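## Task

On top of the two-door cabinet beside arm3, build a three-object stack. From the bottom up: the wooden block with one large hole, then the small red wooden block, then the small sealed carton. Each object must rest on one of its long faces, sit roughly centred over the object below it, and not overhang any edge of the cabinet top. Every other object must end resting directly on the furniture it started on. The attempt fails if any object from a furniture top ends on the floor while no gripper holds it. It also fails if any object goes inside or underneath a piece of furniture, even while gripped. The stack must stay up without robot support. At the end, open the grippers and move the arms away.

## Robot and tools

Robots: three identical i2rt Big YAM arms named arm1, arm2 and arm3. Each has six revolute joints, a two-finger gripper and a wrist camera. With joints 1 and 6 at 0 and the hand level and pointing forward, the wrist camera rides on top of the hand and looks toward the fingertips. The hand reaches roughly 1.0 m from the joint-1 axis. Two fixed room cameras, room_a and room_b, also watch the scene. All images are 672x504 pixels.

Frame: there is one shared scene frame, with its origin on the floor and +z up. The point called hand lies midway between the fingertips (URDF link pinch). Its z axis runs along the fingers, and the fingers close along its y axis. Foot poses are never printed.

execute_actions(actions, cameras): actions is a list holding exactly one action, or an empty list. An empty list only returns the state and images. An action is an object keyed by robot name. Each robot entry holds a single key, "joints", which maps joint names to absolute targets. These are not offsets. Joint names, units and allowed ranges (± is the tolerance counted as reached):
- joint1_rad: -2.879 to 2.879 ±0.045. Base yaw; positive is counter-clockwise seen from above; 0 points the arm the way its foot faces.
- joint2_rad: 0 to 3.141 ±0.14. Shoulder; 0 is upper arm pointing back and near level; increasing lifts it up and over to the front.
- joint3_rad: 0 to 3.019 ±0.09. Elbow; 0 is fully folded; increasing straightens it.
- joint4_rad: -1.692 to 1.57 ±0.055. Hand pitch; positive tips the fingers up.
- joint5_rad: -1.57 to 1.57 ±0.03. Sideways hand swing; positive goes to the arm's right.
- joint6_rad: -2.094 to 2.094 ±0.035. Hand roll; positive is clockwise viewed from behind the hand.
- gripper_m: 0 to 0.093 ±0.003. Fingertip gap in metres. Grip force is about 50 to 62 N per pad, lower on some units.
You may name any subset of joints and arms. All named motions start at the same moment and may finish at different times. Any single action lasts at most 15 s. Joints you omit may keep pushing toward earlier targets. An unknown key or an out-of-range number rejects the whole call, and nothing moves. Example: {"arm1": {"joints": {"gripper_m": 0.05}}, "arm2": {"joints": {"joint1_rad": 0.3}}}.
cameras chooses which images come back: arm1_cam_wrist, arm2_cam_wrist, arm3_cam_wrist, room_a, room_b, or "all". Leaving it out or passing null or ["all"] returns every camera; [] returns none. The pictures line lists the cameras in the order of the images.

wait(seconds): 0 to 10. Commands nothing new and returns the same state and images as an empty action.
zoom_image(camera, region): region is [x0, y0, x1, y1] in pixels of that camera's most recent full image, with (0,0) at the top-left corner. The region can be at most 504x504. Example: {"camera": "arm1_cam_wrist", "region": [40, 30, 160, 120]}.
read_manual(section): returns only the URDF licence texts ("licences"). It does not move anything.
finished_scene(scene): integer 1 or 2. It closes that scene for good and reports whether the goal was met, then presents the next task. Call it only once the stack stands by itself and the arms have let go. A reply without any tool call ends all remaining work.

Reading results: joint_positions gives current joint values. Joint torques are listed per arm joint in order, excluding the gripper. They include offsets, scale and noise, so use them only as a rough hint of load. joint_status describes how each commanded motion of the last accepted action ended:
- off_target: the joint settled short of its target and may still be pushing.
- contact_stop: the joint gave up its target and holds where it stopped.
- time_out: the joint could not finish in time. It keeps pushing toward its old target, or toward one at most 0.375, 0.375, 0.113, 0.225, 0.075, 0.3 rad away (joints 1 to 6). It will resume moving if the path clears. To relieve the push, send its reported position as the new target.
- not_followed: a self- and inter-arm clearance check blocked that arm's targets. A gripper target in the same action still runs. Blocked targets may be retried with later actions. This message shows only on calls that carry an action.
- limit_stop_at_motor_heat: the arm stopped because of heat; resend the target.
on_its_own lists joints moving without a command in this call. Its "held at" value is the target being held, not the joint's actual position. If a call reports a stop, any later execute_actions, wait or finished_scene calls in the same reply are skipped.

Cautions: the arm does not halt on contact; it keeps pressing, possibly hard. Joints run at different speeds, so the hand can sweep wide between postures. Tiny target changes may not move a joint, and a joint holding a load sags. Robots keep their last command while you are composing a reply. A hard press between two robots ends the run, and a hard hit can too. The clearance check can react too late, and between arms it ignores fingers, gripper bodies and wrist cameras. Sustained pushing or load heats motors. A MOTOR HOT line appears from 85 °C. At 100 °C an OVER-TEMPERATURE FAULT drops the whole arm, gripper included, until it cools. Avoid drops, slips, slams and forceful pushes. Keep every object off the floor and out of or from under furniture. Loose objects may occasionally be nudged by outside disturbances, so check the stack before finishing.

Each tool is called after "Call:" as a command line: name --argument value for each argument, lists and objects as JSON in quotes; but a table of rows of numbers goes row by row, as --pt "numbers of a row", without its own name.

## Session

Call:
execute_actions --actions '[]'

Scene clock: 0.00 s.
Joint torques (N m, as the arm reports them, + toward a larger angle): no reading
Motor temperatures (°C, as the motors report them): arm1=[25 27 27 27 24 26] | arm2=[26 26 30 27 25 27] | arm3=[25 26 25 26 27 26]
arm1.joint_positions: joint1_rad=-0.214 joint2_rad=+0.577 joint3_rad=+1.351 joint4_rad=-1.344 joint5_rad=+0.195 joint6_rad=+0.704 gripper_m=+0.095
arm1.joint_status: not commanded
arm1.hand: x=-0.7098 y=+0.8305 z=+1.3495 quat_wxyz=(-0.125, -0.831, +0.266, +0.472) (m; scene frame)
arm2.joint_positions: joint1_rad=+0.571 joint2_rad=+0.523 joint3_rad=+1.328 joint4_rad=-1.502 joint5_rad=+0.238 joint6_rad=+0.396 gripper_m=+0.094
arm2.joint_status: not commanded
arm2.hand: x=-0.2428 y=-0.0641 z=+1.4021 quat_wxyz=(-0.197, -0.867, -0.240, +0.389) (m; scene frame)
arm3.joint_positions: joint1_rad=+0.306 joint2_rad=+0.358 joint3_rad=+1.379 joint4_rad=-1.292 joint5_rad=-0.278 joint6_rad=+0.318 gripper_m=+0.094
arm3.joint_status: not commanded
arm3.hand: x=+0.6551 y=-0.7834 z=+1.4374 quat_wxyz=(-0.423, +0.309, -0.733, -0.434) (m; scene frame)
pictures: arm1_cam_wrist, arm2_cam_wrist, arm3_cam_wrist, room_a, room_b
Images, in order (width x height): arm1_cam_wrist 672x504, arm2_cam_wrist 672x504, arm3_cam_wrist 672x504, room_a 672x504, room_b 672x504.

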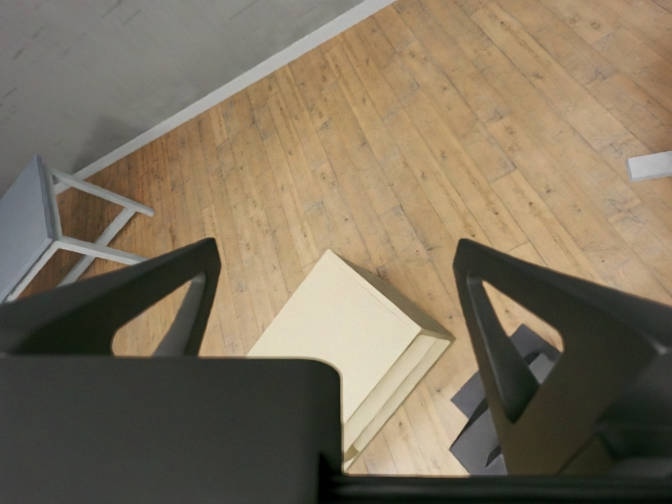

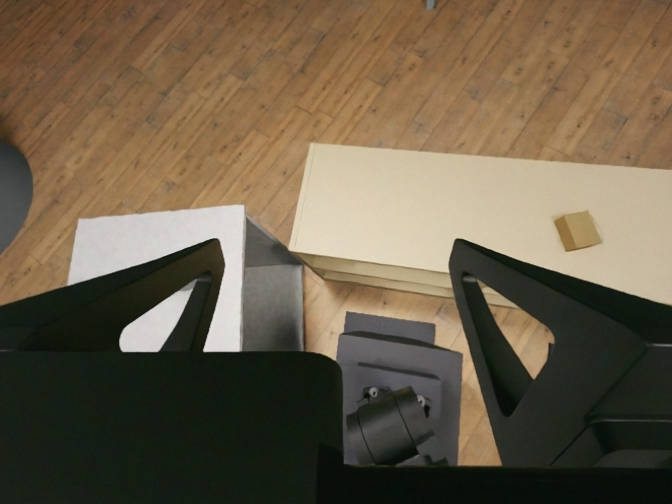

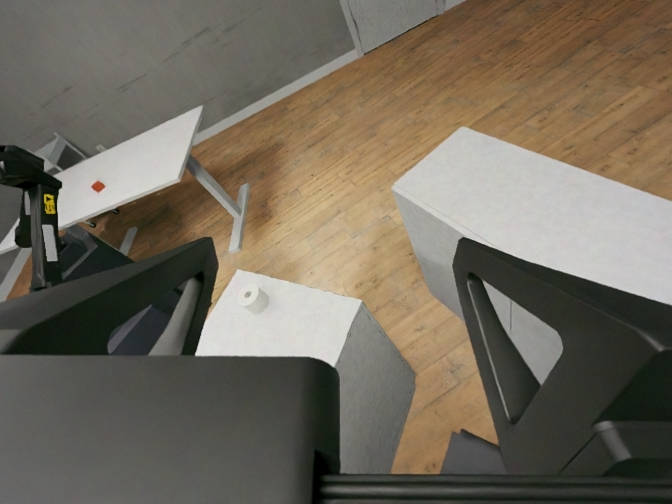

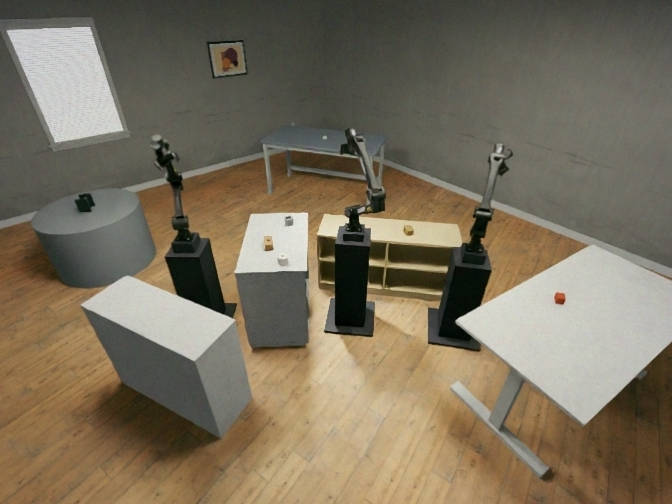

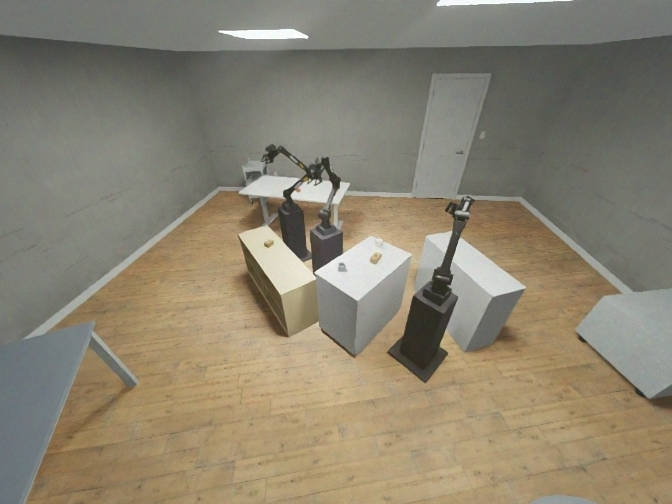

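Call:
execute_actions --actions '[{"arm3":{"joints":{"joint1_rad":1.55,"joint2_rad":1.3,"joint3_rad":1.3,"joint4_rad":-0.87,"joint5_rad":0,"joint6_rad":0}},"arm2":{"joints":{"joint1_rad":-0.72,"joint2_rad":1.3,"joint3_rad":1.3,"joint4_rad":-0.87,"joint5_rad":0,"joint6_rad":0}},"arm1":{"joints":{"joint1_rad":-2.15,"joint2_rad":1.3,"joint3_rad":1.3,"joint4_rad":-0.87,"joint5_rad":0,"joint6_rad":0}}}]' --cameras '["arm1_cam_wrist","arm2_cam_wrist","arm3_cam_wrist"]'

Scene clock: 4.03 s.
Joint torques (N m, as the arm reports them, + toward a larger angle): arm1=[ 1.14 -9.67  9.25  1.99 -0.06 -0.15] | arm2=[  0.98 -10.44  10.29   2.74  -0.04  -0.05] | arm3=[  0.92 -10.97   9.53   1.89   0.05   0.01]
Motor temperatures (°C, as the motors report them): arm1=[25 27 28 27 24 26] | arm2=[26 26 30 27 25 27] | arm3=[25 26 25 26 27 26]
arm1.joint_positions: joint1_rad=-2.156 joint2_rad=+1.309 joint3_rad=+1.297 joint4_rad=-0.884 joint5_rad=+0.001 joint6_rad=+0.009 gripper_m=+0.095
arm1.joint_status: all done
arm1.hand: x=-0.3924 y=+1.3558 z=+1.1398 quat_wxyz=(+0.255, -0.597, +0.729, +0.218) (m; scene frame)
arm2.joint_positions: joint1_rad=-0.725 joint2_rad=+1.303 joint3_rad=+1.299 joint4_rad=-0.890 joint5_rad=+0.001 joint6_rad=+0.014 gripper_m=+0.094
arm2.joint_status: all done
arm2.hand: x=-0.6261 y=+0.1982 z=+1.2249 quat_wxyz=(+0.038, -0.934, +0.124, +0.332) (m; scene frame)
arm3.joint_positions: joint1_rad=+1.550 joint2_rad=+1.312 joint3_rad=+1.288 joint4_rad=-0.878 joint5_rad=-0.001 joint6_rad=+0.009 gripper_m=+0.094
arm3.joint_status: all done
arm3.hand: x=+0.3277 y=-0.4703 z=+1.1614 quat_wxyz=(-0.150, +0.828, -0.454, -0.292) (m; scene frame)
pictures: arm1_cam_wrist, arm2_cam_wrist, arm3_cam_wrist
Images, in order (width x height): arm1_cam_wrist 672x504, arm2_cam_wrist 672x504, arm3_cam_wrist 672x504.

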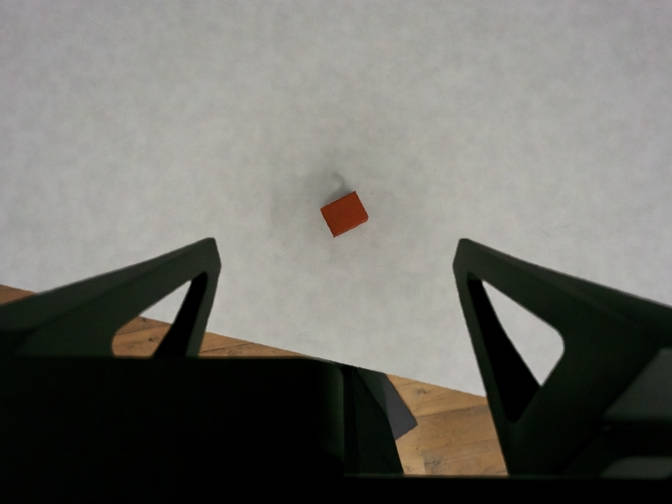

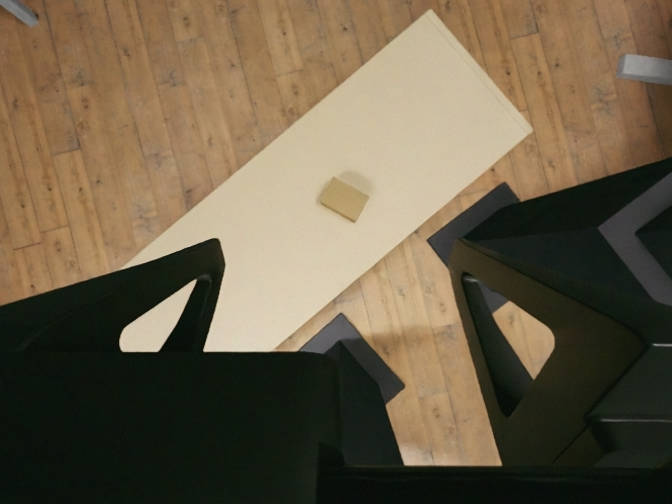

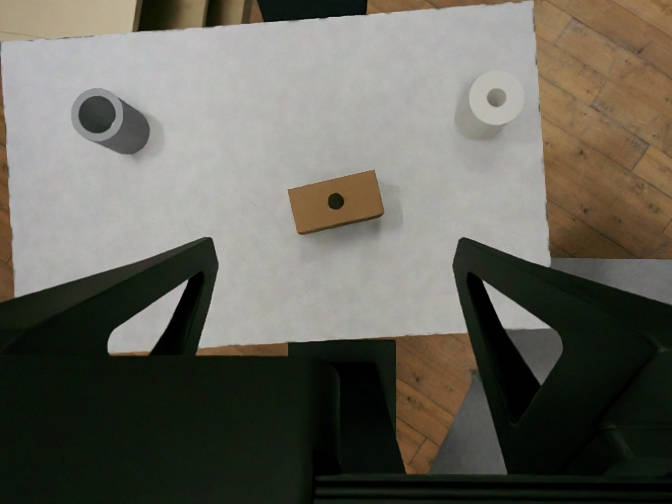

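Call:
execute_actions --actions '[{"arm3":{"joints":{"joint2_rad":2.02,"joint3_rad":1.635,"joint4_rad":-1.15,"joint6_rad":1.37}},"arm2":{"joints":{"joint1_rad":-0.76,"joint2_rad":2.45,"joint3_rad":1.78,"joint4_rad":-0.85,"joint6_rad":-1.14}},"arm1":{"joints":{"joint1_rad":-2.18,"joint2_rad":2.035,"joint3_rad":1.575,"joint4_rad":-1.08,"joint6_rad":1.14}}}]' --cameras '["arm1_cam_wrist","arm2_cam_wrist","arm3_cam_wrist"]'

Scene clock: 9.63 s.
Joint torques (N m, as the arm reports them, + toward a larger angle): arm1=[  0.48 -17.73   9.07  -0.43   0.02   0.04] | arm2=[  0.38 -21.91   8.55   0.54  -0.15  -0.02] | arm3=[  0.96 -18.52   8.78  -0.2    0.13   0.18]
Motor temperatures (°C, as the motors report them): arm1=[25 28 29 27 24 26] | arm2=[26 27 31 27 25 27] | arm3=[25 27 26 26 27 26]
arm1.joint_positions: joint1_rad=-2.176 joint2_rad=+2.039 joint3_rad=+1.549 joint4_rad=-1.071 joint5_rad=+0.001 joint6_rad=+1.131 gripper_m=+0.095
arm1.joint_status: all done
arm1.hand: x=-0.3703 y=+1.4231 z=+0.8352 quat_wxyz=(-0.001, -0.117, +0.993, +0.010) (m; scene frame)
arm2.joint_positions: joint1_rad=-0.758 joint2_rad=+2.448 joint3_rad=+1.763 joint4_rad=-0.851 joint5_rad=+0.001 joint6_rad=-1.126 gripper_m=+0.094
arm2.joint_status: all done
arm2.hand: x=-0.7565 y=+0.2525 z=+0.7382 quat_wxyz=(+0.012, -0.912, -0.409, +0.016) (m; scene frame)
arm3.joint_positions: joint1_rad=+1.550 joint2_rad=+2.029 joint3_rad=+1.611 joint4_rad=-1.145 joint5_rad=-0.001 joint6_rad=+1.359 gripper_m=+0.094
arm3.joint_status: all done
arm3.hand: x=+0.2837 y=-0.4080 z=+0.8886 quat_wxyz=(+0.006, +0.386, -0.923, -0.003) (m; scene frame)
pictures: arm1_cam_wrist, arm2_cam_wrist, arm3_cam_wrist
Images, in order (width x height): arm1_cam_wrist 672x504, arm2_cam_wrist 672x504, arm3_cam_wrist 672x504.

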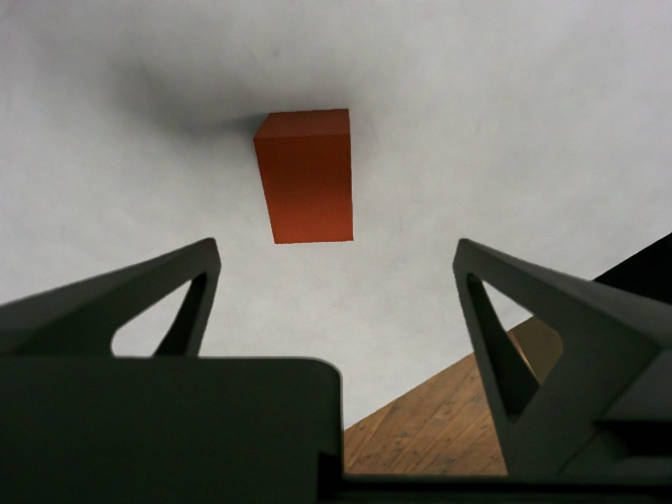

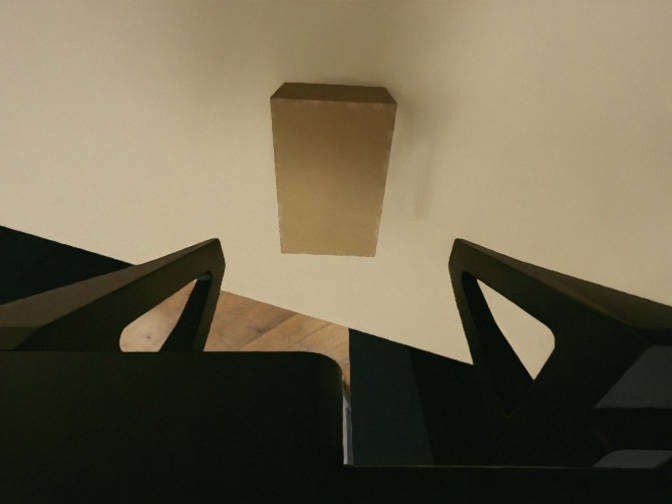

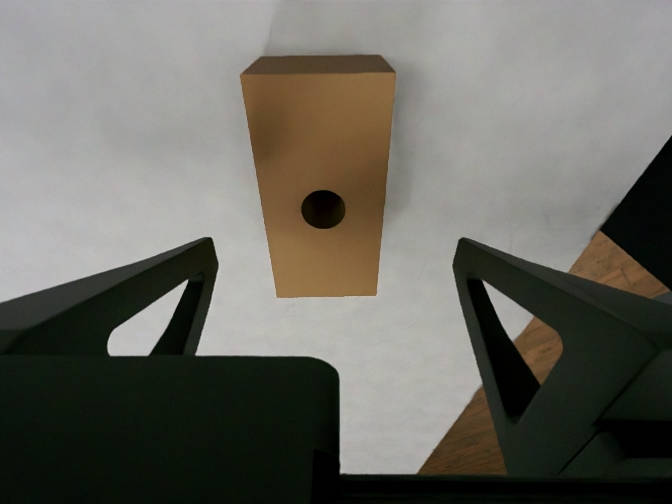

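Call:
execute_actions --actions '[{"arm3":{"joints":{"joint1_rad":1.575,"joint2_rad":2.155,"joint4_rad":-1.02}},"arm2":{"joints":{"joint2_rad":2.64,"joint3_rad":1.915,"joint4_rad":-0.79}},"arm1":{"joints":{"joint2_rad":2.175,"joint4_rad":-0.92}}}]' --cameras '["arm1_cam_wrist","arm2_cam_wrist","arm3_cam_wrist"]'

Scene clock: 24.07 s.
Joint torques (N m, as the arm reports them, + toward a larger angle): arm1=[  0.5  -19.37   8.42   0.59   0.05   0.04] | arm2=[  0.29 -19.51   8.7    0.98   0.    -0.01] | arm3=[  2.06 -19.55   8.34   0.49   0.12   0.18]
Motor temperatures (°C, as the motors report them): arm1=[25 29 31 27 24 26] | arm2=[26 28 32 27 25 27] | arm3=[25 28 27 26 27 26]
arm1.joint_positions: joint1_rad=-2.177 joint2_rad=+2.186 joint3_rad=+1.549 joint4_rad=-0.932 joint5_rad=+0.000 joint6_rad=+1.132 gripper_m=+0.095
arm1.joint_status: all done
arm1.hand: x=-0.3684 y=+1.4342 z=+0.7507 quat_wxyz=(-0.002, -0.116, +0.993, +0.006) (m; scene frame)
arm2.joint_positions: joint1_rad=-0.759 joint2_rad=+2.595 joint3_rad=+1.897 joint4_rad=-0.801 joint5_rad=-0.003 joint6_rad=-1.129 gripper_m=+0.094
arm2.joint_status: all done
arm2.hand: x=-0.7853 y=+0.2606 z=+0.6835 quat_wxyz=(+0.022, -0.911, -0.410, +0.031) (m; scene frame)
arm3.joint_positions: joint1_rad=+1.562 joint2_rad=+2.163 joint3_rad=+1.611 joint4_rad=-1.028 joint5_rad=-0.001 joint6_rad=+1.360 gripper_m=+0.094
arm3.joint_status: all done
arm3.hand: x=+0.2709 y=-0.4034 z=+0.8097 quat_wxyz=(+0.004, +0.391, -0.920, +0.006) (m; scene frame)
pictures: arm1_cam_wrist, arm2_cam_wrist, arm3_cam_wrist
Images, in order (width x height): arm1_cam_wrist 672x504, arm2_cam_wrist 672x504, arm3_cam_wrist 672x504.

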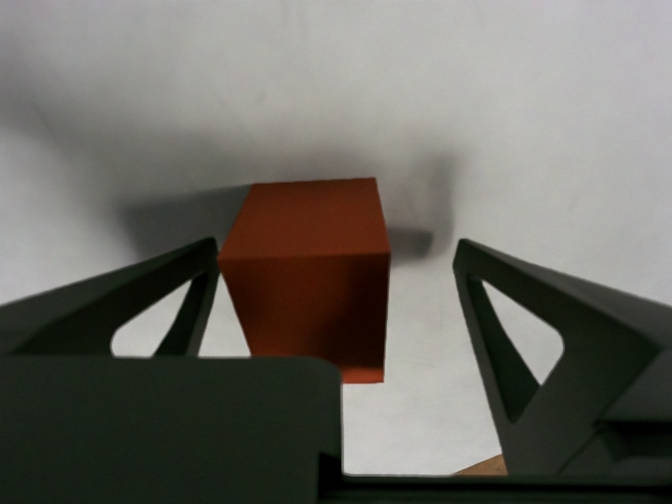

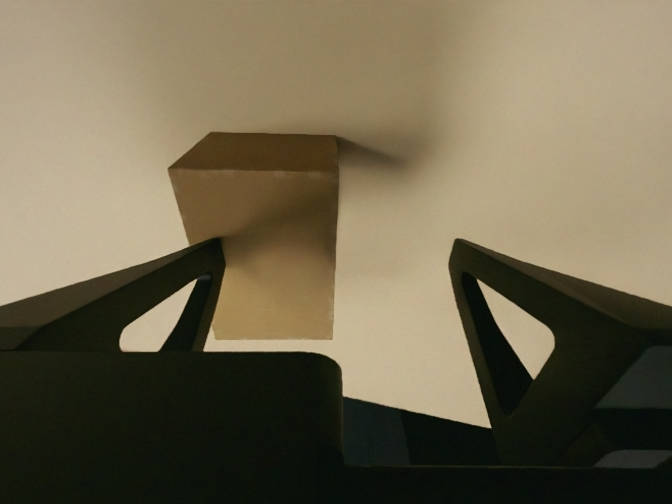

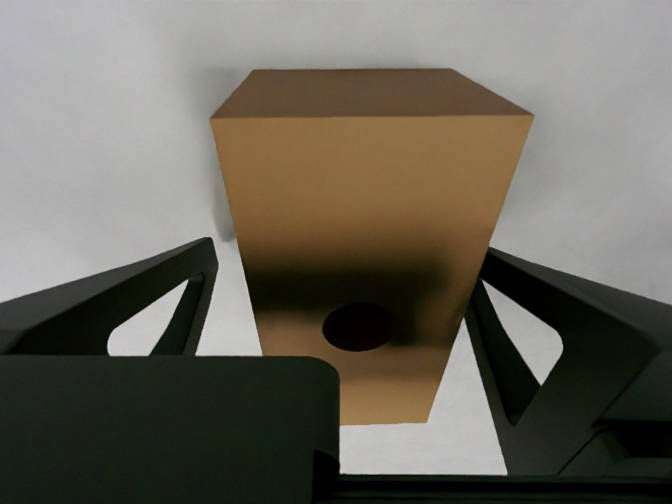

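Call:
execute_actions --actions '[{"arm3":{"joints":{"gripper_m":0.045}},"arm2":{"joints":{"joint2_rad":2.54}},"arm1":{"joints":{"joint1_rad":-2.155}}}]' --cameras '[]'

Call:
execute_actions --actions '[{"arm3":{"joints":{"joint2_rad":1.85,"joint4_rad":-1.33}},"arm2":{"joints":{"joint4_rad":-0.98}},"arm1":{"joints":{"gripper_m":0.03}}}]' --cameras '["arm2_cam_wrist"]'

Scene clock: 27.27 s.
Joint torques (N m, as the arm reports them, + toward a larger angle): arm1=[  0.85 -19.38   8.4    0.58   0.05   0.04] | arm2=[  0.43 -24.02   9.05   1.    -0.03  -0.03] | arm3=[  1.92 -19.46   8.38   0.4    0.11   0.17]
Motor temperatures (°C, as the motors report them): arm1=[25 29 31 27 24 26] | arm2=[26 28 32 27 25 27] | arm3=[25 28 28 26 27 26]
arm1.joint_positions: joint1_rad=-2.158 joint2_rad=+2.186 joint3_rad=+1.549 joint4_rad=-0.932 joint5_rad=+0.000 joint6_rad=+1.132 gripper_m=+0.095
arm1.joint_status: all done
arm1.hand: x=-0.3793 y=+1.4364 z=+0.7508 quat_wxyz=(-0.002, -0.125, +0.992, +0.006) (m; scene frame)
arm2.joint_positions: joint1_rad=-0.759 joint2_rad=+2.537 joint3_rad=+1.897 joint4_rad=-0.801 joint5_rad=-0.003 joint6_rad=-1.129 gripper_m=+0.094
arm2.joint_status: all done
arm2.hand: x=-0.8037 y=+0.2661 z=+0.7232 quat_wxyz=(+0.041, -0.910, -0.409, +0.053) (m; scene frame)
arm3.joint_positions: joint1_rad=+1.562 joint2_rad=+2.163 joint3_rad=+1.611 joint4_rad=-1.025 joint5_rad=-0.001 joint6_rad=+1.361 gripper_m=+0.059
arm3.joint_status: gripper_m off_target (ended at +0.059, target +0.045)
arm3.hand: x=+0.2704 y=-0.4028 z=+0.8097 quat_wxyz=(+0.004, +0.391, -0.921, +0.005) (m; scene frame)
pictures: none
No camera images: the call's "cameras" was empty. Leave "cameras" out to get every camera's image.

Scene clock: 28.77 s.
Joint torques (N m, as the arm reports them, + toward a larger angle): arm1=[  0.99 -19.39   8.4    0.53   0.06   0.04] | arm2=[  0.31 -22.76   8.82  -0.36  -0.02   0.  ] | arm3=[  1.7  -17.31   9.2    0.02   0.11   0.16]
Motor temperatures (°C, as the motors report them): arm1=[25 29 31 27 24 26] | arm2=[26 28 32 27 25 27] | arm3=[25 28 28 26 27 26]
arm1.joint_positions: joint1_rad=-2.158 joint2_rad=+2.186 joint3_rad=+1.549 joint4_rad=-0.931 joint5_rad=+0.000 joint6_rad=+1.133 gripper_m=+0.045
arm1.joint_status: gripper_m off_target (ended at +0.045, target +0.030)
arm1.hand: x=-0.3792 y=+1.4367 z=+0.7508 quat_wxyz=(-0.002, -0.125, +0.992, +0.007) (m; scene frame)
arm2.joint_positions: joint1_rad=-0.759 joint2_rad=+2.537 joint3_rad=+1.897 joint4_rad=-0.966 joint5_rad=-0.003 joint6_rad=-1.129 gripper_m=+0.094
arm2.joint_status: all done
arm2.hand: x=-0.7648 y=+0.2548 z=+0.7211 quat_wxyz=(-0.012, -0.912, -0.410, -0.010) (m; scene frame)
arm3.joint_positions: joint1_rad=+1.562 joint2_rad=+1.862 joint3_rad=+1.611 joint4_rad=-1.324 joint5_rad=-0.001 joint6_rad=+1.361 gripper_m=+0.059
arm3.joint_status: all done
arm3.hand: x=+0.2988 y=-0.4420 z=+0.9825 quat_wxyz=(+0.004, +0.391, -0.921, +0.003) (m; scene frame)
pictures: arm2_cam_wrist
Images, in order (width x height): arm2_cam_wrist 672x504.

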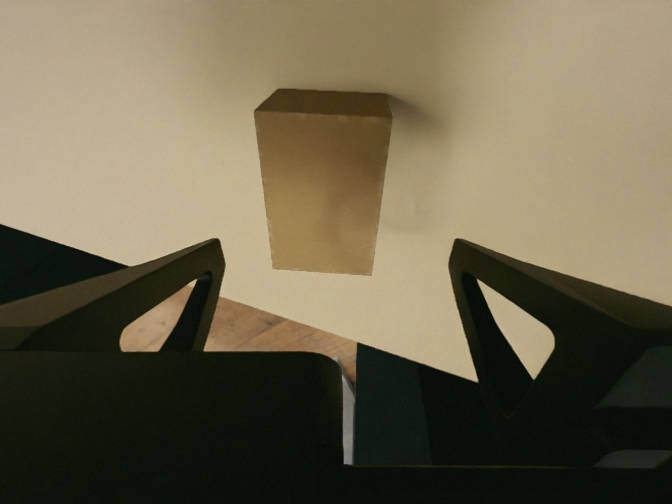

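Two steps down.

Call:
execute_actions --actions '[{"arm3":{"joints":{"joint1_rad":0.0}},"arm2":{"joints":{"joint2_rad":2.61,"joint4_rad":-0.89}},"arm1":{"joints":{"joint2_rad":1.95,"joint4_rad":-1.17}}}]' --cameras '[]'

Call:
execute_actions --actions '[{"arm3":{"joints":{"joint2_rad":2.1,"joint4_rad":-1.07}},"arm2":{"joints":{"joint2_rad":2.66,"joint4_rad":-0.815}},"arm1":{"joints":{"joint1_rad":-1.0}}}]' --cameras '["arm2_cam_wrist","arm3_cam_wrist","room_a","room_b"]'

Scene clock: 32.97 s.
Joint torques (N m, as the arm reports them, + toward a larger angle): arm1=[  1.   -17.53   9.35  -0.55   0.06   0.03] | arm2=[  0.23 -22.58   8.42   0.88  -0.04  -0.01] | arm3=[  0.93 -17.5    9.11  -0.18   0.1    0.18]
Motor temperatures (°C, as the motors report them): arm1=[25 29 31 27 24 26] | arm2=[26 29 32 27 25 27] | arm3=[25 28 28 26 27 26]
arm1.joint_positions: joint1_rad=-2.158 joint2_rad=+1.954 joint3_rad=+1.549 joint4_rad=-1.158 joint5_rad=+0.000 joint6_rad=+1.133 gripper_m=+0.045
arm1.joint_status: all done
arm1.hand: x=-0.3829 y=+1.4114 z=+0.8826 quat_wxyz=(-0.002, -0.125, +0.992, +0.009) (m; scene frame)
arm2.joint_positions: joint1_rad=-0.759 joint2_rad=+2.607 joint3_rad=+1.897 joint4_rad=-0.904 joint5_rad=-0.003 joint6_rad=-1.129 gripper_m=+0.094
arm2.joint_status: all done
arm2.hand: x=-0.7568 y=+0.2523 z=+0.6751 quat_wxyz=(-0.015, -0.912, -0.410, -0.013) (m; scene frame)
arm3.joint_positions: joint1_rad=-0.006 joint2_rad=+1.862 joint3_rad=+1.611 joint4_rad=-1.321 joint5_rad=+0.001 joint6_rad=+1.361 gripper_m=+0.059
arm3.joint_status: all done
arm3.hand: x=+1.0819 y=-0.5935 z=+0.9775 quat_wxyz=(+0.002, -0.373, -0.928, +0.005) (m; scene frame)
pictures: none
No camera images: the call's "cameras" was empty. Leave "cameras" out to get every camera's image.

Scene clock: 34.77 s.
Joint torques (N m, as the arm reports them, + toward a larger angle): arm1=[  0.24 -17.18   9.35  -0.55   0.16   0.03] | arm2=[  0.24 -21.9    8.15   0.97  -0.01  -0.01] | arm3=[  1.1  -21.13   8.19   0.33   0.09   0.18]
Motor temperatures (°C, as the motors report them): arm1=[25 29 31 27 24 26] | arm2=[26 29 32 27 25 27] | arm3=[25 28 28 26 27 26]
arm1.joint_positions: joint1_rad=-0.996 joint2_rad=+1.954 joint3_rad=+1.549 joint4_rad=-1.158 joint5_rad=-0.003 joint6_rad=+1.133 gripper_m=+0.045
arm1.joint_status: all done
arm1.hand: x=-0.9710 y=+1.1676 z=+0.8842 quat_wxyz=(-0.002, -0.649, +0.761, +0.009) (m; scene frame)
arm2.joint_positions: joint1_rad=-0.759 joint2_rad=+2.649 joint3_rad=+1.897 joint4_rad=-0.829 joint5_rad=-0.003 joint6_rad=-1.129 gripper_m=+0.094
arm2.joint_status: all done
arm2.hand: x=-0.7596 y=+0.2530 z=+0.6479 quat_wxyz=(-0.004, -0.912, -0.410, -0.001) (m; scene frame)
arm3.joint_positions: joint1_rad=-0.006 joint2_rad=+2.132 joint3_rad=+1.611 joint4_rad=-1.076 joint5_rad=+0.001 joint6_rad=+1.361 gripper_m=+0.059
arm3.joint_status: all done
arm3.hand: x=+1.1142 y=-0.5716 z=+0.8230 quat_wxyz=(+0.009, -0.373, -0.928, +0.016) (m; scene frame)
pictures: arm2_cam_wrist, arm3_cam_wrist, room_a, room_b
Images, in order (width x height): arm2_cam_wrist 672x504, arm3_cam_wrist 672x504, room_a 672x504, room_b 672x504.

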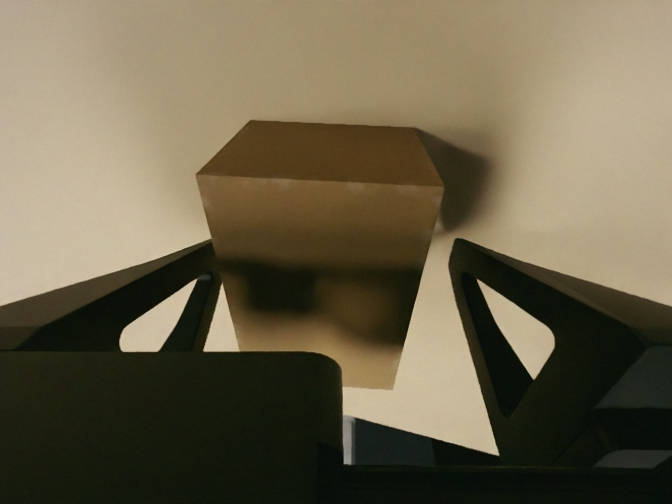

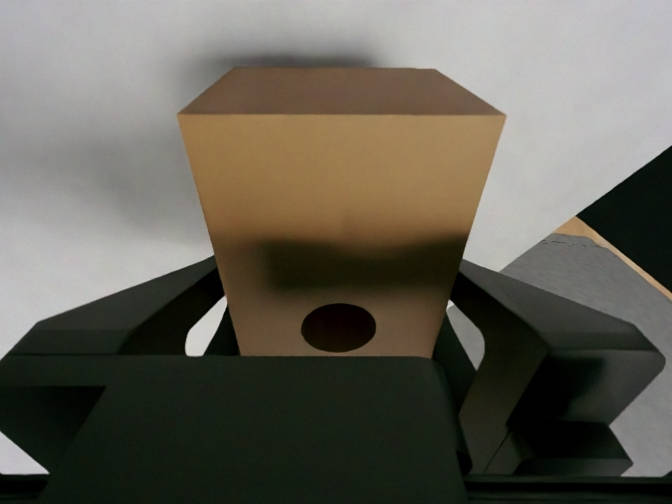

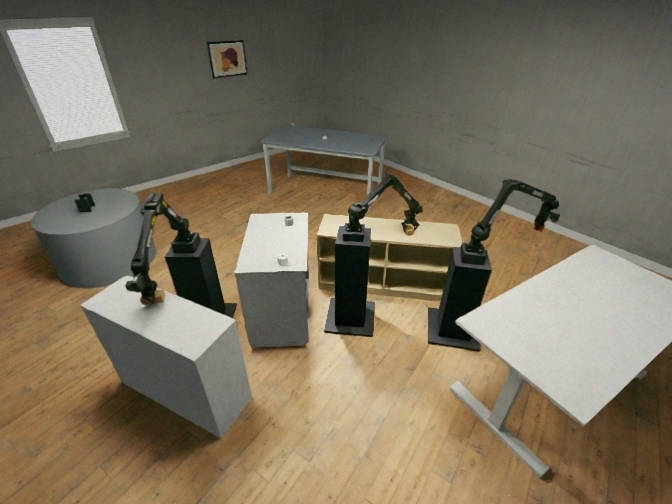

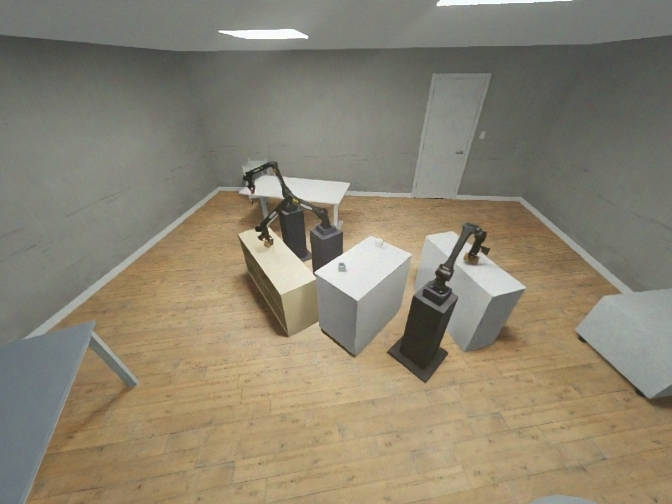

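Call:
execute_actions --actions '[{"arm3":{"joints":{"joint6_rad":1.85,"joint4_rad":-1.0}},"arm2":{"joints":{"gripper_m":0.045}}}]' --cameras '[]'

Call:
execute_actions --actions '[{"arm3":{"joints":{"joint2_rad":2.195,"joint4_rad":-0.985}},"arm2":{"joints":{"joint2_rad":2.1,"joint4_rad":-1.38}}}]' --cameras '["arm3_cam_wrist"]'

Scene clock: 38.40 s.
Joint torques (N m, as the arm reports them, + toward a larger angle): arm1=[  0.26 -17.18   9.35  -0.55   0.16   0.03] | arm2=[  0.41 -22.3    8.13   0.96  -0.05   0.  ] | arm3=[  1.27 -21.67   8.35   0.62   0.05   0.17]
Motor temperatures (°C, as the motors report them): arm1=[25 30 32 27 24 26] | arm2=[26 29 32 27 25 27] | arm3=[25 28 28 26 27 26]
arm1.joint_positions: joint1_rad=-0.996 joint2_rad=+1.954 joint3_rad=+1.549 joint4_rad=-1.158 joint5_rad=-0.003 joint6_rad=+1.133 gripper_m=+0.045
arm1.joint_status: not commanded
arm1.hand: x=-0.9710 y=+1.1676 z=+0.8842 quat_wxyz=(-0.002, -0.649, +0.761, +0.009) (m; scene frame)
arm2.joint_positions: joint1_rad=-0.759 joint2_rad=+2.649 joint3_rad=+1.897 joint4_rad=-0.828 joint5_rad=-0.001 joint6_rad=-1.129 gripper_m=+0.060
arm2.joint_status: gripper_m off_target (ended at +0.060, target +0.045)
arm2.hand: x=-0.7598 y=+0.2533 z=+0.6479 quat_wxyz=(-0.004, -0.912, -0.410, -0.001) (m; scene frame)
arm3.joint_positions: joint1_rad=-0.006 joint2_rad=+2.132 joint3_rad=+1.611 joint4_rad=-1.009 joint5_rad=+0.001 joint6_rad=+1.839 gripper_m=+0.059
arm3.joint_status: all done
arm3.hand: x=+1.1278 y=-0.5624 z=+0.8229 quat_wxyz=(-0.006, -0.582, -0.813, -0.014) (m; scene frame)
pictures: none
No camera images: the call's "cameras" was empty. Leave "cameras" out to get every camera's image.

Scene clock: 40.10 s.
Joint torques (N m, as the arm reports them, + toward a larger angle): arm1=[  0.26 -17.19   9.35  -0.55   0.16   0.03] | arm2=[  0.81 -22.65   9.49  -0.28  -0.03  -0.01] | arm3=[  0.86 -18.37   8.07   0.26   0.08   0.14]
Motor temperatures (°C, as the motors report them): arm1=[25 30 32 27 24 26] | arm2=[26 29 32 27 25 27] | arm3=[25 28 28 26 27 26]
arm1.joint_positions: joint1_rad=-0.996 joint2_rad=+1.954 joint3_rad=+1.549 joint4_rad=-1.158 joint5_rad=-0.003 joint6_rad=+1.133 gripper_m=+0.045
arm1.joint_status: not commanded
arm1.hand: x=-0.9710 y=+1.1676 z=+0.8842 quat_wxyz=(-0.002, -0.649, +0.761, +0.009) (m; scene frame)
arm2.joint_positions: joint1_rad=-0.759 joint2_rad=+2.115 joint3_rad=+1.908 joint4_rad=-1.366 joint5_rad=-0.001 joint6_rad=-1.129 gripper_m=+0.060
arm2.joint_status: all done
arm2.hand: x=-0.7437 y=+0.2498 z=+0.9999 quat_wxyz=(-0.001, -0.912, -0.410, +0.002) (m; scene frame)
arm3.joint_positions: joint1_rad=-0.006 joint2_rad=+2.185 joint3_rad=+1.611 joint4_rad=-0.989 joint5_rad=+0.001 joint6_rad=+1.842 gripper_m=+0.059
arm3.joint_status: all done
arm3.hand: x=+1.1244 y=-0.5647 z=+0.7912 quat_wxyz=(-0.001, -0.583, -0.812, +0.001) (m; scene frame)
pictures: arm3_cam_wrist
Images, in order (width x height): arm3_cam_wrist 672x504.

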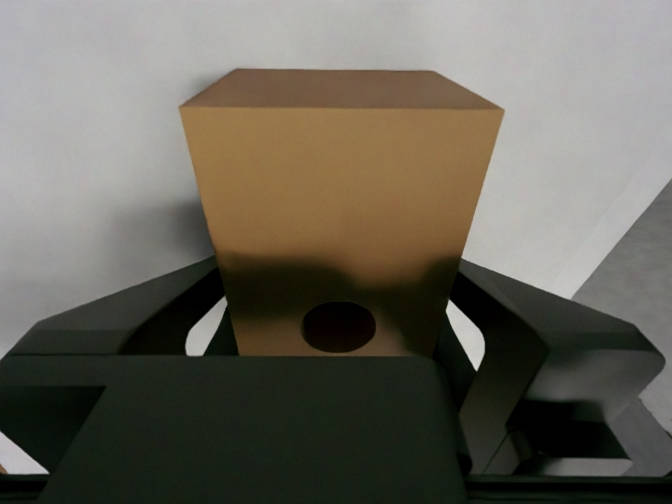

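Call:
execute_actions --actions '[{"arm3":{"joints":{"gripper_m":0.093}},"arm2":{"joints":{"joint1_rad":1.6,"joint2_rad":2.0,"joint3_rad":1.72,"joint4_rad":-1.29,"joint6_rad":0}},"arm1":{"joints":{"joint1_rad":0.835,"joint6_rad":-1.14}}}]' --cameras '[]'

Call:
execute_actions --actions '[{"arm3":{"joints":{"joint2_rad":1.8,"joint4_rad":-1.38}},"arm2":{"joints":{"joint2_rad":2.23,"joint4_rad":-1.04}},"arm1":{"joints":{"joint2_rad":2.44,"joint3_rad":1.9,"joint4_rad":-0.99}}}]' --cameras '["arm1_cam_wrist","arm2_cam_wrist"]'

Scene clock: 46.77 s.
Joint torques (N m, as the arm reports them, + toward a larger angle): arm1=[  0.19 -17.33   9.26  -0.58  -0.02  -0.15] | arm2=[  0.51 -19.76   8.17   0.25   0.04   0.23] | arm3=[  0.95 -18.33   8.09   0.3    0.07   0.15]
Motor temperatures (°C, as the motors report them): arm1=[25 30 32 27 24 26] | arm2=[26 29 33 27 25 27] | arm3=[25 28 28 26 27 26]
arm1.joint_positions: joint1_rad=+0.839 joint2_rad=+1.954 joint3_rad=+1.549 joint4_rad=-1.158 joint5_rad=-0.002 joint6_rad=-1.130 gripper_m=+0.044
arm1.joint_status: all done
arm1.hand: x=-0.6805 y=+0.2948 z=+0.8736 quat_wxyz=(+0.004, -0.377, -0.926, +0.000) (m; scene frame)
arm2.joint_positions: joint1_rad=+1.601 joint2_rad=+2.003 joint3_rad=+1.728 joint4_rad=-1.291 joint5_rad=-0.002 joint6_rad=-0.013 gripper_m=+0.059
arm2.joint_status: all done
arm2.hand: x=+0.1752 y=-0.4665 z=+0.9979 quat_wxyz=(-0.001, -0.502, -0.865, +0.003) (m; scene frame)
arm3.joint_positions: joint1_rad=-0.006 joint2_rad=+2.185 joint3_rad=+1.611 joint4_rad=-0.989 joint5_rad=+0.001 joint6_rad=+1.842 gripper_m=+0.093
arm3.joint_status: all done
arm3.hand: x=+1.1244 y=-0.5647 z=+0.7912 quat_wxyz=(-0.001, -0.583, -0.812, +0.001) (m; scene frame)
pictures: none
No camera images: the call's "cameras" was empty. Leave "cameras" out to get every camera's image.

Scene clock: 48.37 s.
Joint torques (N m, as the arm reports them, + toward a larger angle): arm1=[  0.11 -22.35   9.81   0.13  -0.06  -0.14] | arm2=[  0.34 -22.36   8.83   0.95   0.06   0.22] | arm3=[  1.35 -16.     8.57  -0.1    0.09   0.16]
Motor temperatures (°C, as the motors report them): arm1=[25 30 32 27 24 26] | arm2=[26 29 33 27 25 27] | arm3=[25 28 28 26 27 26]
arm1.joint_positions: joint1_rad=+0.839 joint2_rad=+2.453 joint3_rad=+1.856 joint4_rad=-0.994 joint5_rad=-0.001 joint6_rad=-1.133 gripper_m=+0.044
arm1.joint_status: all done
arm1.hand: x=-0.7110 y=+0.2128 z=+0.6711 quat_wxyz=(+0.005, -0.376, -0.927, -0.014) (m; scene frame)
arm2.joint_positions: joint1_rad=+1.601 joint2_rad=+2.240 joint3_rad=+1.707 joint4_rad=-1.054 joint5_rad=-0.002 joint6_rad=-0.013 gripper_m=+0.059
arm2.joint_status: all done
arm2.hand: x=+0.1861 y=-0.4879 z=+0.8472 quat_wxyz=(+0.008, -0.502, -0.865, -0.003) (m; scene frame)
arm3.joint_positions: joint1_rad=-0.006 joint2_rad=+1.796 joint3_rad=+1.621 joint4_rad=-1.373 joint5_rad=+0.001 joint6_rad=+1.842 gripper_m=+0.093
arm3.joint_status: all done
arm3.hand: x=+1.0733 y=-0.5992 z=+1.0168 quat_wxyz=(-0.003, -0.583, -0.812, -0.006) (m; scene frame)
pictures: arm1_cam_wrist, arm2_cam_wrist
Images, in order (width x height): arm1_cam_wrist 672x504, arm2_cam_wrist 672x504.

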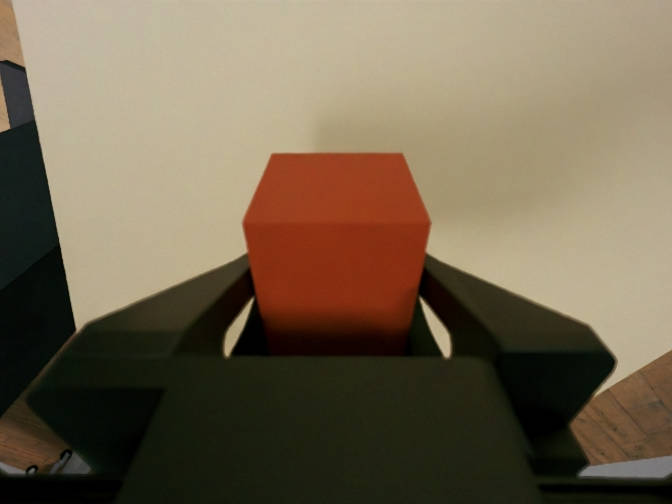

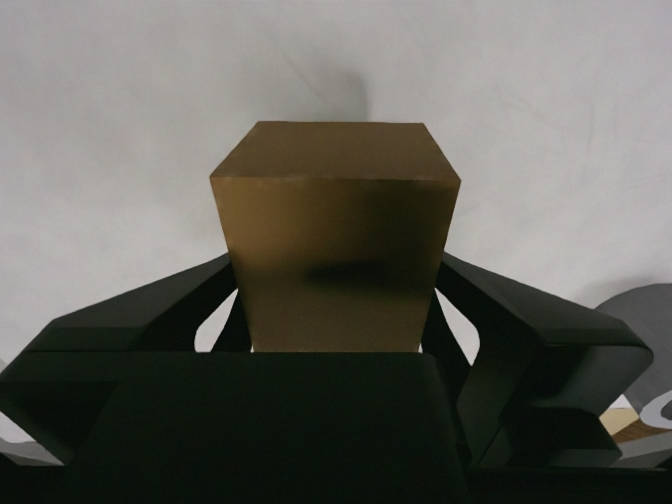

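Call:
execute_actions --actions '[{"arm2":{"joints":{"joint2_rad":2.295,"joint4_rad":-0.985}},"arm1":{"joints":{"joint2_rad":2.51,"joint4_rad":-0.91}}}]' --cameras '["arm2_cam_wrist"]'

Scene clock: 50.33 s.
Joint torques (N m, as the arm reports them, + toward a larger angle): arm1=[  0.24 -20.59   9.32   0.49  -0.06  -0.12] | arm2=[  0.51 -20.96   8.63   0.86   0.02   0.21] | arm3=[  1.21 -15.28   8.5   -0.11   0.06   0.15]
Motor temperatures (°C, as the motors report them): arm1=[25 30 32 27 24 26] | arm2=[26 29 33 27 25 27] | arm3=[25 28 28 26 27 26]
arm1.joint_positions: joint1_rad=+0.839 joint2_rad=+2.498 joint3_rad=+1.861 joint4_rad=-0.920 joint5_rad=-0.001 joint6_rad=-1.134 gripper_m=+0.044
arm1.joint_status: all done
arm1.hand: x=-0.7136 y=+0.2061 z=+0.6432 quat_wxyz=(+0.004, -0.375, -0.927, +0.003) (m; scene frame)
arm2.joint_positions: joint1_rad=+1.600 joint2_rad=+2.287 joint3_rad=+1.707 joint4_rad=-0.998 joint5_rad=-0.001 joint6_rad=-0.013 gripper_m=+0.059
arm2.joint_status: all done
arm2.hand: x=+0.1878 y=-0.4919 z=+0.8181 quat_wxyz=(+0.004, -0.502, -0.865, +0.000) (m; scene frame)
arm3.joint_positions: joint1_rad=-0.006 joint2_rad=+1.796 joint3_rad=+1.621 joint4_rad=-1.373 joint5_rad=+0.001 joint6_rad=+1.842 gripper_m=+0.093
arm3.joint_status: not commanded
arm3.hand: x=+1.0733 y=-0.5992 z=+1.0168 quat_wxyz=(-0.003, -0.583, -0.812, -0.006) (m; scene frame)
pictures: arm2_cam_wrist
Images, in order (width x height): arm2_cam_wrist 672x504.

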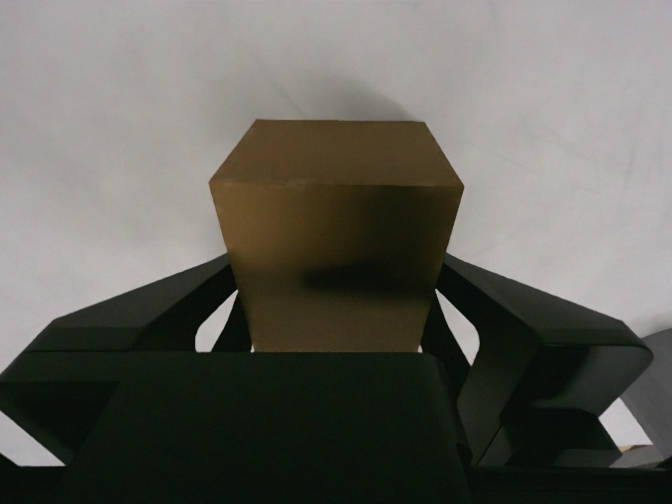

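Call:
execute_actions --actions '[{"arm2":{"joints":{"gripper_m":0.093}},"arm1":{"joints":{"gripper_m":0.093}}}]' --cameras '[]'

Call:
execute_actions --actions '[{"arm2":{"joints":{"joint2_rad":2.0,"joint4_rad":-1.29}},"arm1":{"joints":{"joint2_rad":2.1,"joint4_rad":-1.33}}}]' --cameras '[]'

Call:
execute_actions --actions '[{"arm2":{"joints":{"joint1_rad":-0.7,"joint6_rad":0.58}},"arm1":{"joints":{"joint1_rad":-1.3,"joint2_rad":1.3,"joint3_rad":1.3}}}]' --cameras '[]'

Call:
execute_actions --actions '[{"arm2":{"joints":{"joint2_rad":2.46,"joint4_rad":-0.83}}}]' --cameras '["arm2_cam_wrist"]'

Scene clock: 53.97 s.
Joint torques (N m, as the arm reports them, + toward a larger angle): arm1=[  0.12 -20.56   9.32   0.5   -0.06  -0.12] | arm2=[ -0.11 -20.8    8.56   1.01   0.01   0.21] | arm3=[  0.94 -15.54   8.51  -0.14   0.09   0.15]
Motor temperatures (°C, as the motors report them): arm1=[25 30 33 27 24 26] | arm2=[26 29 33 27 25 27] | arm3=[25 28 28 26 27 26]
arm1.joint_positions: joint1_rad=+0.839 joint2_rad=+2.498 joint3_rad=+1.861 joint4_rad=-0.920 joint5_rad=-0.001 joint6_rad=-1.134 gripper_m=+0.093
arm1.joint_status: all done
arm1.hand: x=-0.7136 y=+0.2061 z=+0.6432 quat_wxyz=(+0.004, -0.375, -0.927, +0.003) (m; scene frame)
arm2.joint_positions: joint1_rad=+1.600 joint2_rad=+2.287 joint3_rad=+1.707 joint4_rad=-0.998 joint5_rad=-0.001 joint6_rad=-0.013 gripper_m=+0.093
arm2.joint_status: all done
arm2.hand: x=+0.1878 y=-0.4919 z=+0.8181 quat_wxyz=(+0.004, -0.502, -0.865, +0.000) (m; scene frame)
arm3.joint_positions: joint1_rad=-0.006 joint2_rad=+1.796 joint3_rad=+1.621 joint4_rad=-1.373 joint5_rad=+0.001 joint6_rad=+1.842 gripper_m=+0.093
arm3.joint_status: not commanded
arm3.hand: x=+1.0733 y=-0.5992 z=+1.0168 quat_wxyz=(-0.003, -0.583, -0.812, -0.006) (m; scene frame)
pictures: none
No camera images: the call's "cameras" was empty. Leave "cameras" out to get every camera's image.

Scene clock: 55.60 s.
Joint torques (N m, as the arm reports them, + toward a larger angle): arm1=[  0.15 -20.6    8.74  -0.51  -0.07  -0.12] | arm2=[  0.36 -19.32   9.84  -0.37   0.04   0.19] | arm3=[  1.26 -15.57   8.5   -0.15   0.09   0.14]
Motor temperatures (°C, as the motors report them): arm1=[25 30 33 27 24 26] | arm2=[26 29 33 27 25 27] | arm3=[25 28 28 26 27 26]
arm1.joint_positions: joint1_rad=+0.839 joint2_rad=+2.112 joint3_rad=+1.888 joint4_rad=-1.319 joint5_rad=-0.001 joint6_rad=-1.134 gripper_m=+0.093
arm1.joint_status: all done
arm1.hand: x=-0.7050 y=+0.2236 z=+0.9031 quat_wxyz=(+0.004, -0.375, -0.927, +0.011) (m; scene frame)
arm2.joint_positions: joint1_rad=+1.600 joint2_rad=+1.998 joint3_rad=+1.707 joint4_rad=-1.275 joint5_rad=-0.001 joint6_rad=-0.013 gripper_m=+0.093
arm2.joint_status: all done
arm2.hand: x=+0.1733 y=-0.4637 z=+0.9935 quat_wxyz=(-0.001, -0.502, -0.865, +0.003) (m; scene frame)
arm3.joint_positions: joint1_rad=-0.006 joint2_rad=+1.796 joint3_rad=+1.621 joint4_rad=-1.373 joint5_rad=+0.001 joint6_rad=+1.842 gripper_m=+0.093
arm3.joint_status: not commanded
arm3.hand: x=+1.0733 y=-0.5992 z=+1.0168 quat_wxyz=(-0.003, -0.583, -0.812, -0.006) (m; scene frame)
pictures: none
No camera images: the call's "cameras" was empty. Leave "cameras" out to get every camera's image.

Scene clock: 58.07 s.
Joint torques (N m, as the arm reports them, + toward a larger angle): arm1=[ 0.92 -8.51  7.7   0.05 -0.13 -0.09] | arm2=[  0.59 -19.36   9.75  -0.33  -0.05   0.2 ] | arm3=[  1.26 -15.47   8.47  -0.16   0.06   0.13]
Motor temperatures (°C, as the motors report them): arm1=[25 30 32 27 24 26] | arm2=[26 29 33 27 25 27] | arm3=[25 28 28 26 27 26]
arm1.joint_positions: joint1_rad=-1.304 joint2_rad=+1.304 joint3_rad=+1.311 joint4_rad=-1.320 joint5_rad=+0.001 joint6_rad=-1.134 gripper_m=+0.093
arm1.joint_status: all done
arm1.hand: x=-0.7568 y=+1.1802 z=+1.1016 quat_wxyz=(+0.115, -0.984, -0.114, +0.070) (m; scene frame)
arm2.joint_positions: joint1_rad=-0.702 joint2_rad=+1.998 joint3_rad=+1.707 joint4_rad=-1.275 joint5_rad=+0.001 joint6_rad=+0.568 gripper_m=+0.093
arm2.joint_status: all done
arm2.hand: x=-0.7125 y=+0.2054 z=+0.9965 quat_wxyz=(-0.002, -0.922, +0.387, +0.004) (m; scene frame)
arm3.joint_positions: joint1_rad=-0.006 joint2_rad=+1.796 joint3_rad=+1.621 joint4_rad=-1.373 joint5_rad=+0.001 joint6_rad=+1.842 gripper_m=+0.093
arm3.joint_status: not commanded
arm3.hand: x=+1.0733 y=-0.5992 z=+1.0168 quat_wxyz=(-0.003, -0.583, -0.812, -0.006) (m; scene frame)
pictures: none
No camera images: the call's "cameras" was empty. Leave "cameras" out to get every camera's image.

Scene clock: 59.63 s.
Joint torques (N m, as the arm reports them, + toward a larger angle): arm1=[ 0.9  -8.43  7.68  0.05 -0.12 -0.09] | arm2=[  0.89 -20.87   7.72   1.01  -0.02   0.21] | arm3=[  1.11 -15.52   8.52  -0.14   0.07   0.15]
Motor temperatures (°C, as the motors report them): arm1=[25 30 32 27 24 26] | arm2=[26 29 33 27 25 27] | arm3=[25 28 28 26 27 26]
arm1.joint_positions: joint1_rad=-1.304 joint2_rad=+1.304 joint3_rad=+1.311 joint4_rad=-1.320 joint5_rad=+0.001 joint6_rad=-1.134 gripper_m=+0.093
arm1.joint_status: not commanded
arm1.hand: x=-0.7568 y=+1.1802 z=+1.1016 quat_wxyz=(+0.115, -0.984, -0.114, +0.070) (m; scene frame)
arm2.joint_positions: joint1_rad=-0.702 joint2_rad=+2.455 joint3_rad=+1.707 joint4_rad=-0.843 joint5_rad=+0.001 joint6_rad=+0.568 gripper_m=+0.093
arm2.joint_status: all done
arm2.hand: x=-0.7387 y=+0.2106 z=+0.7177 quat_wxyz=(+0.000, -0.922, +0.387, -0.007) (m; scene frame)
arm3.joint_positions: joint1_rad=-0.006 joint2_rad=+1.796 joint3_rad=+1.621 joint4_rad=-1.373 joint5_rad=+0.001 joint6_rad=+1.842 gripper_m=+0.093
arm3.joint_status: not commanded
arm3.hand: x=+1.0733 y=-0.5992 z=+1.0168 quat_wxyz=(-0.003, -0.583, -0.812, -0.006) (m; scene frame)
pictures: arm2_cam_wrist
Images, in order (width x height): arm2_cam_wrist 672x504.

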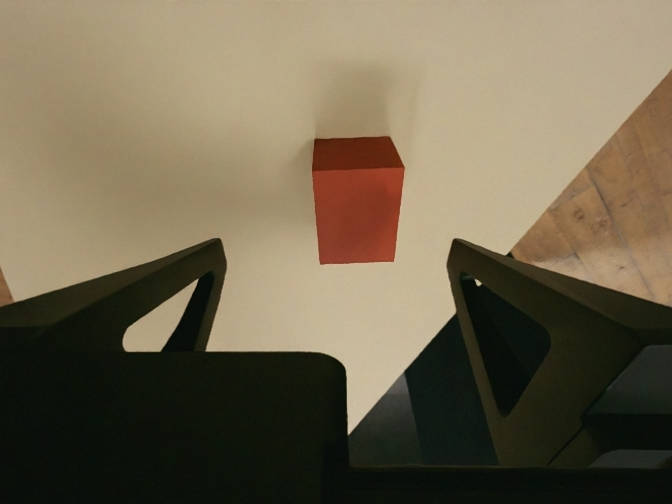

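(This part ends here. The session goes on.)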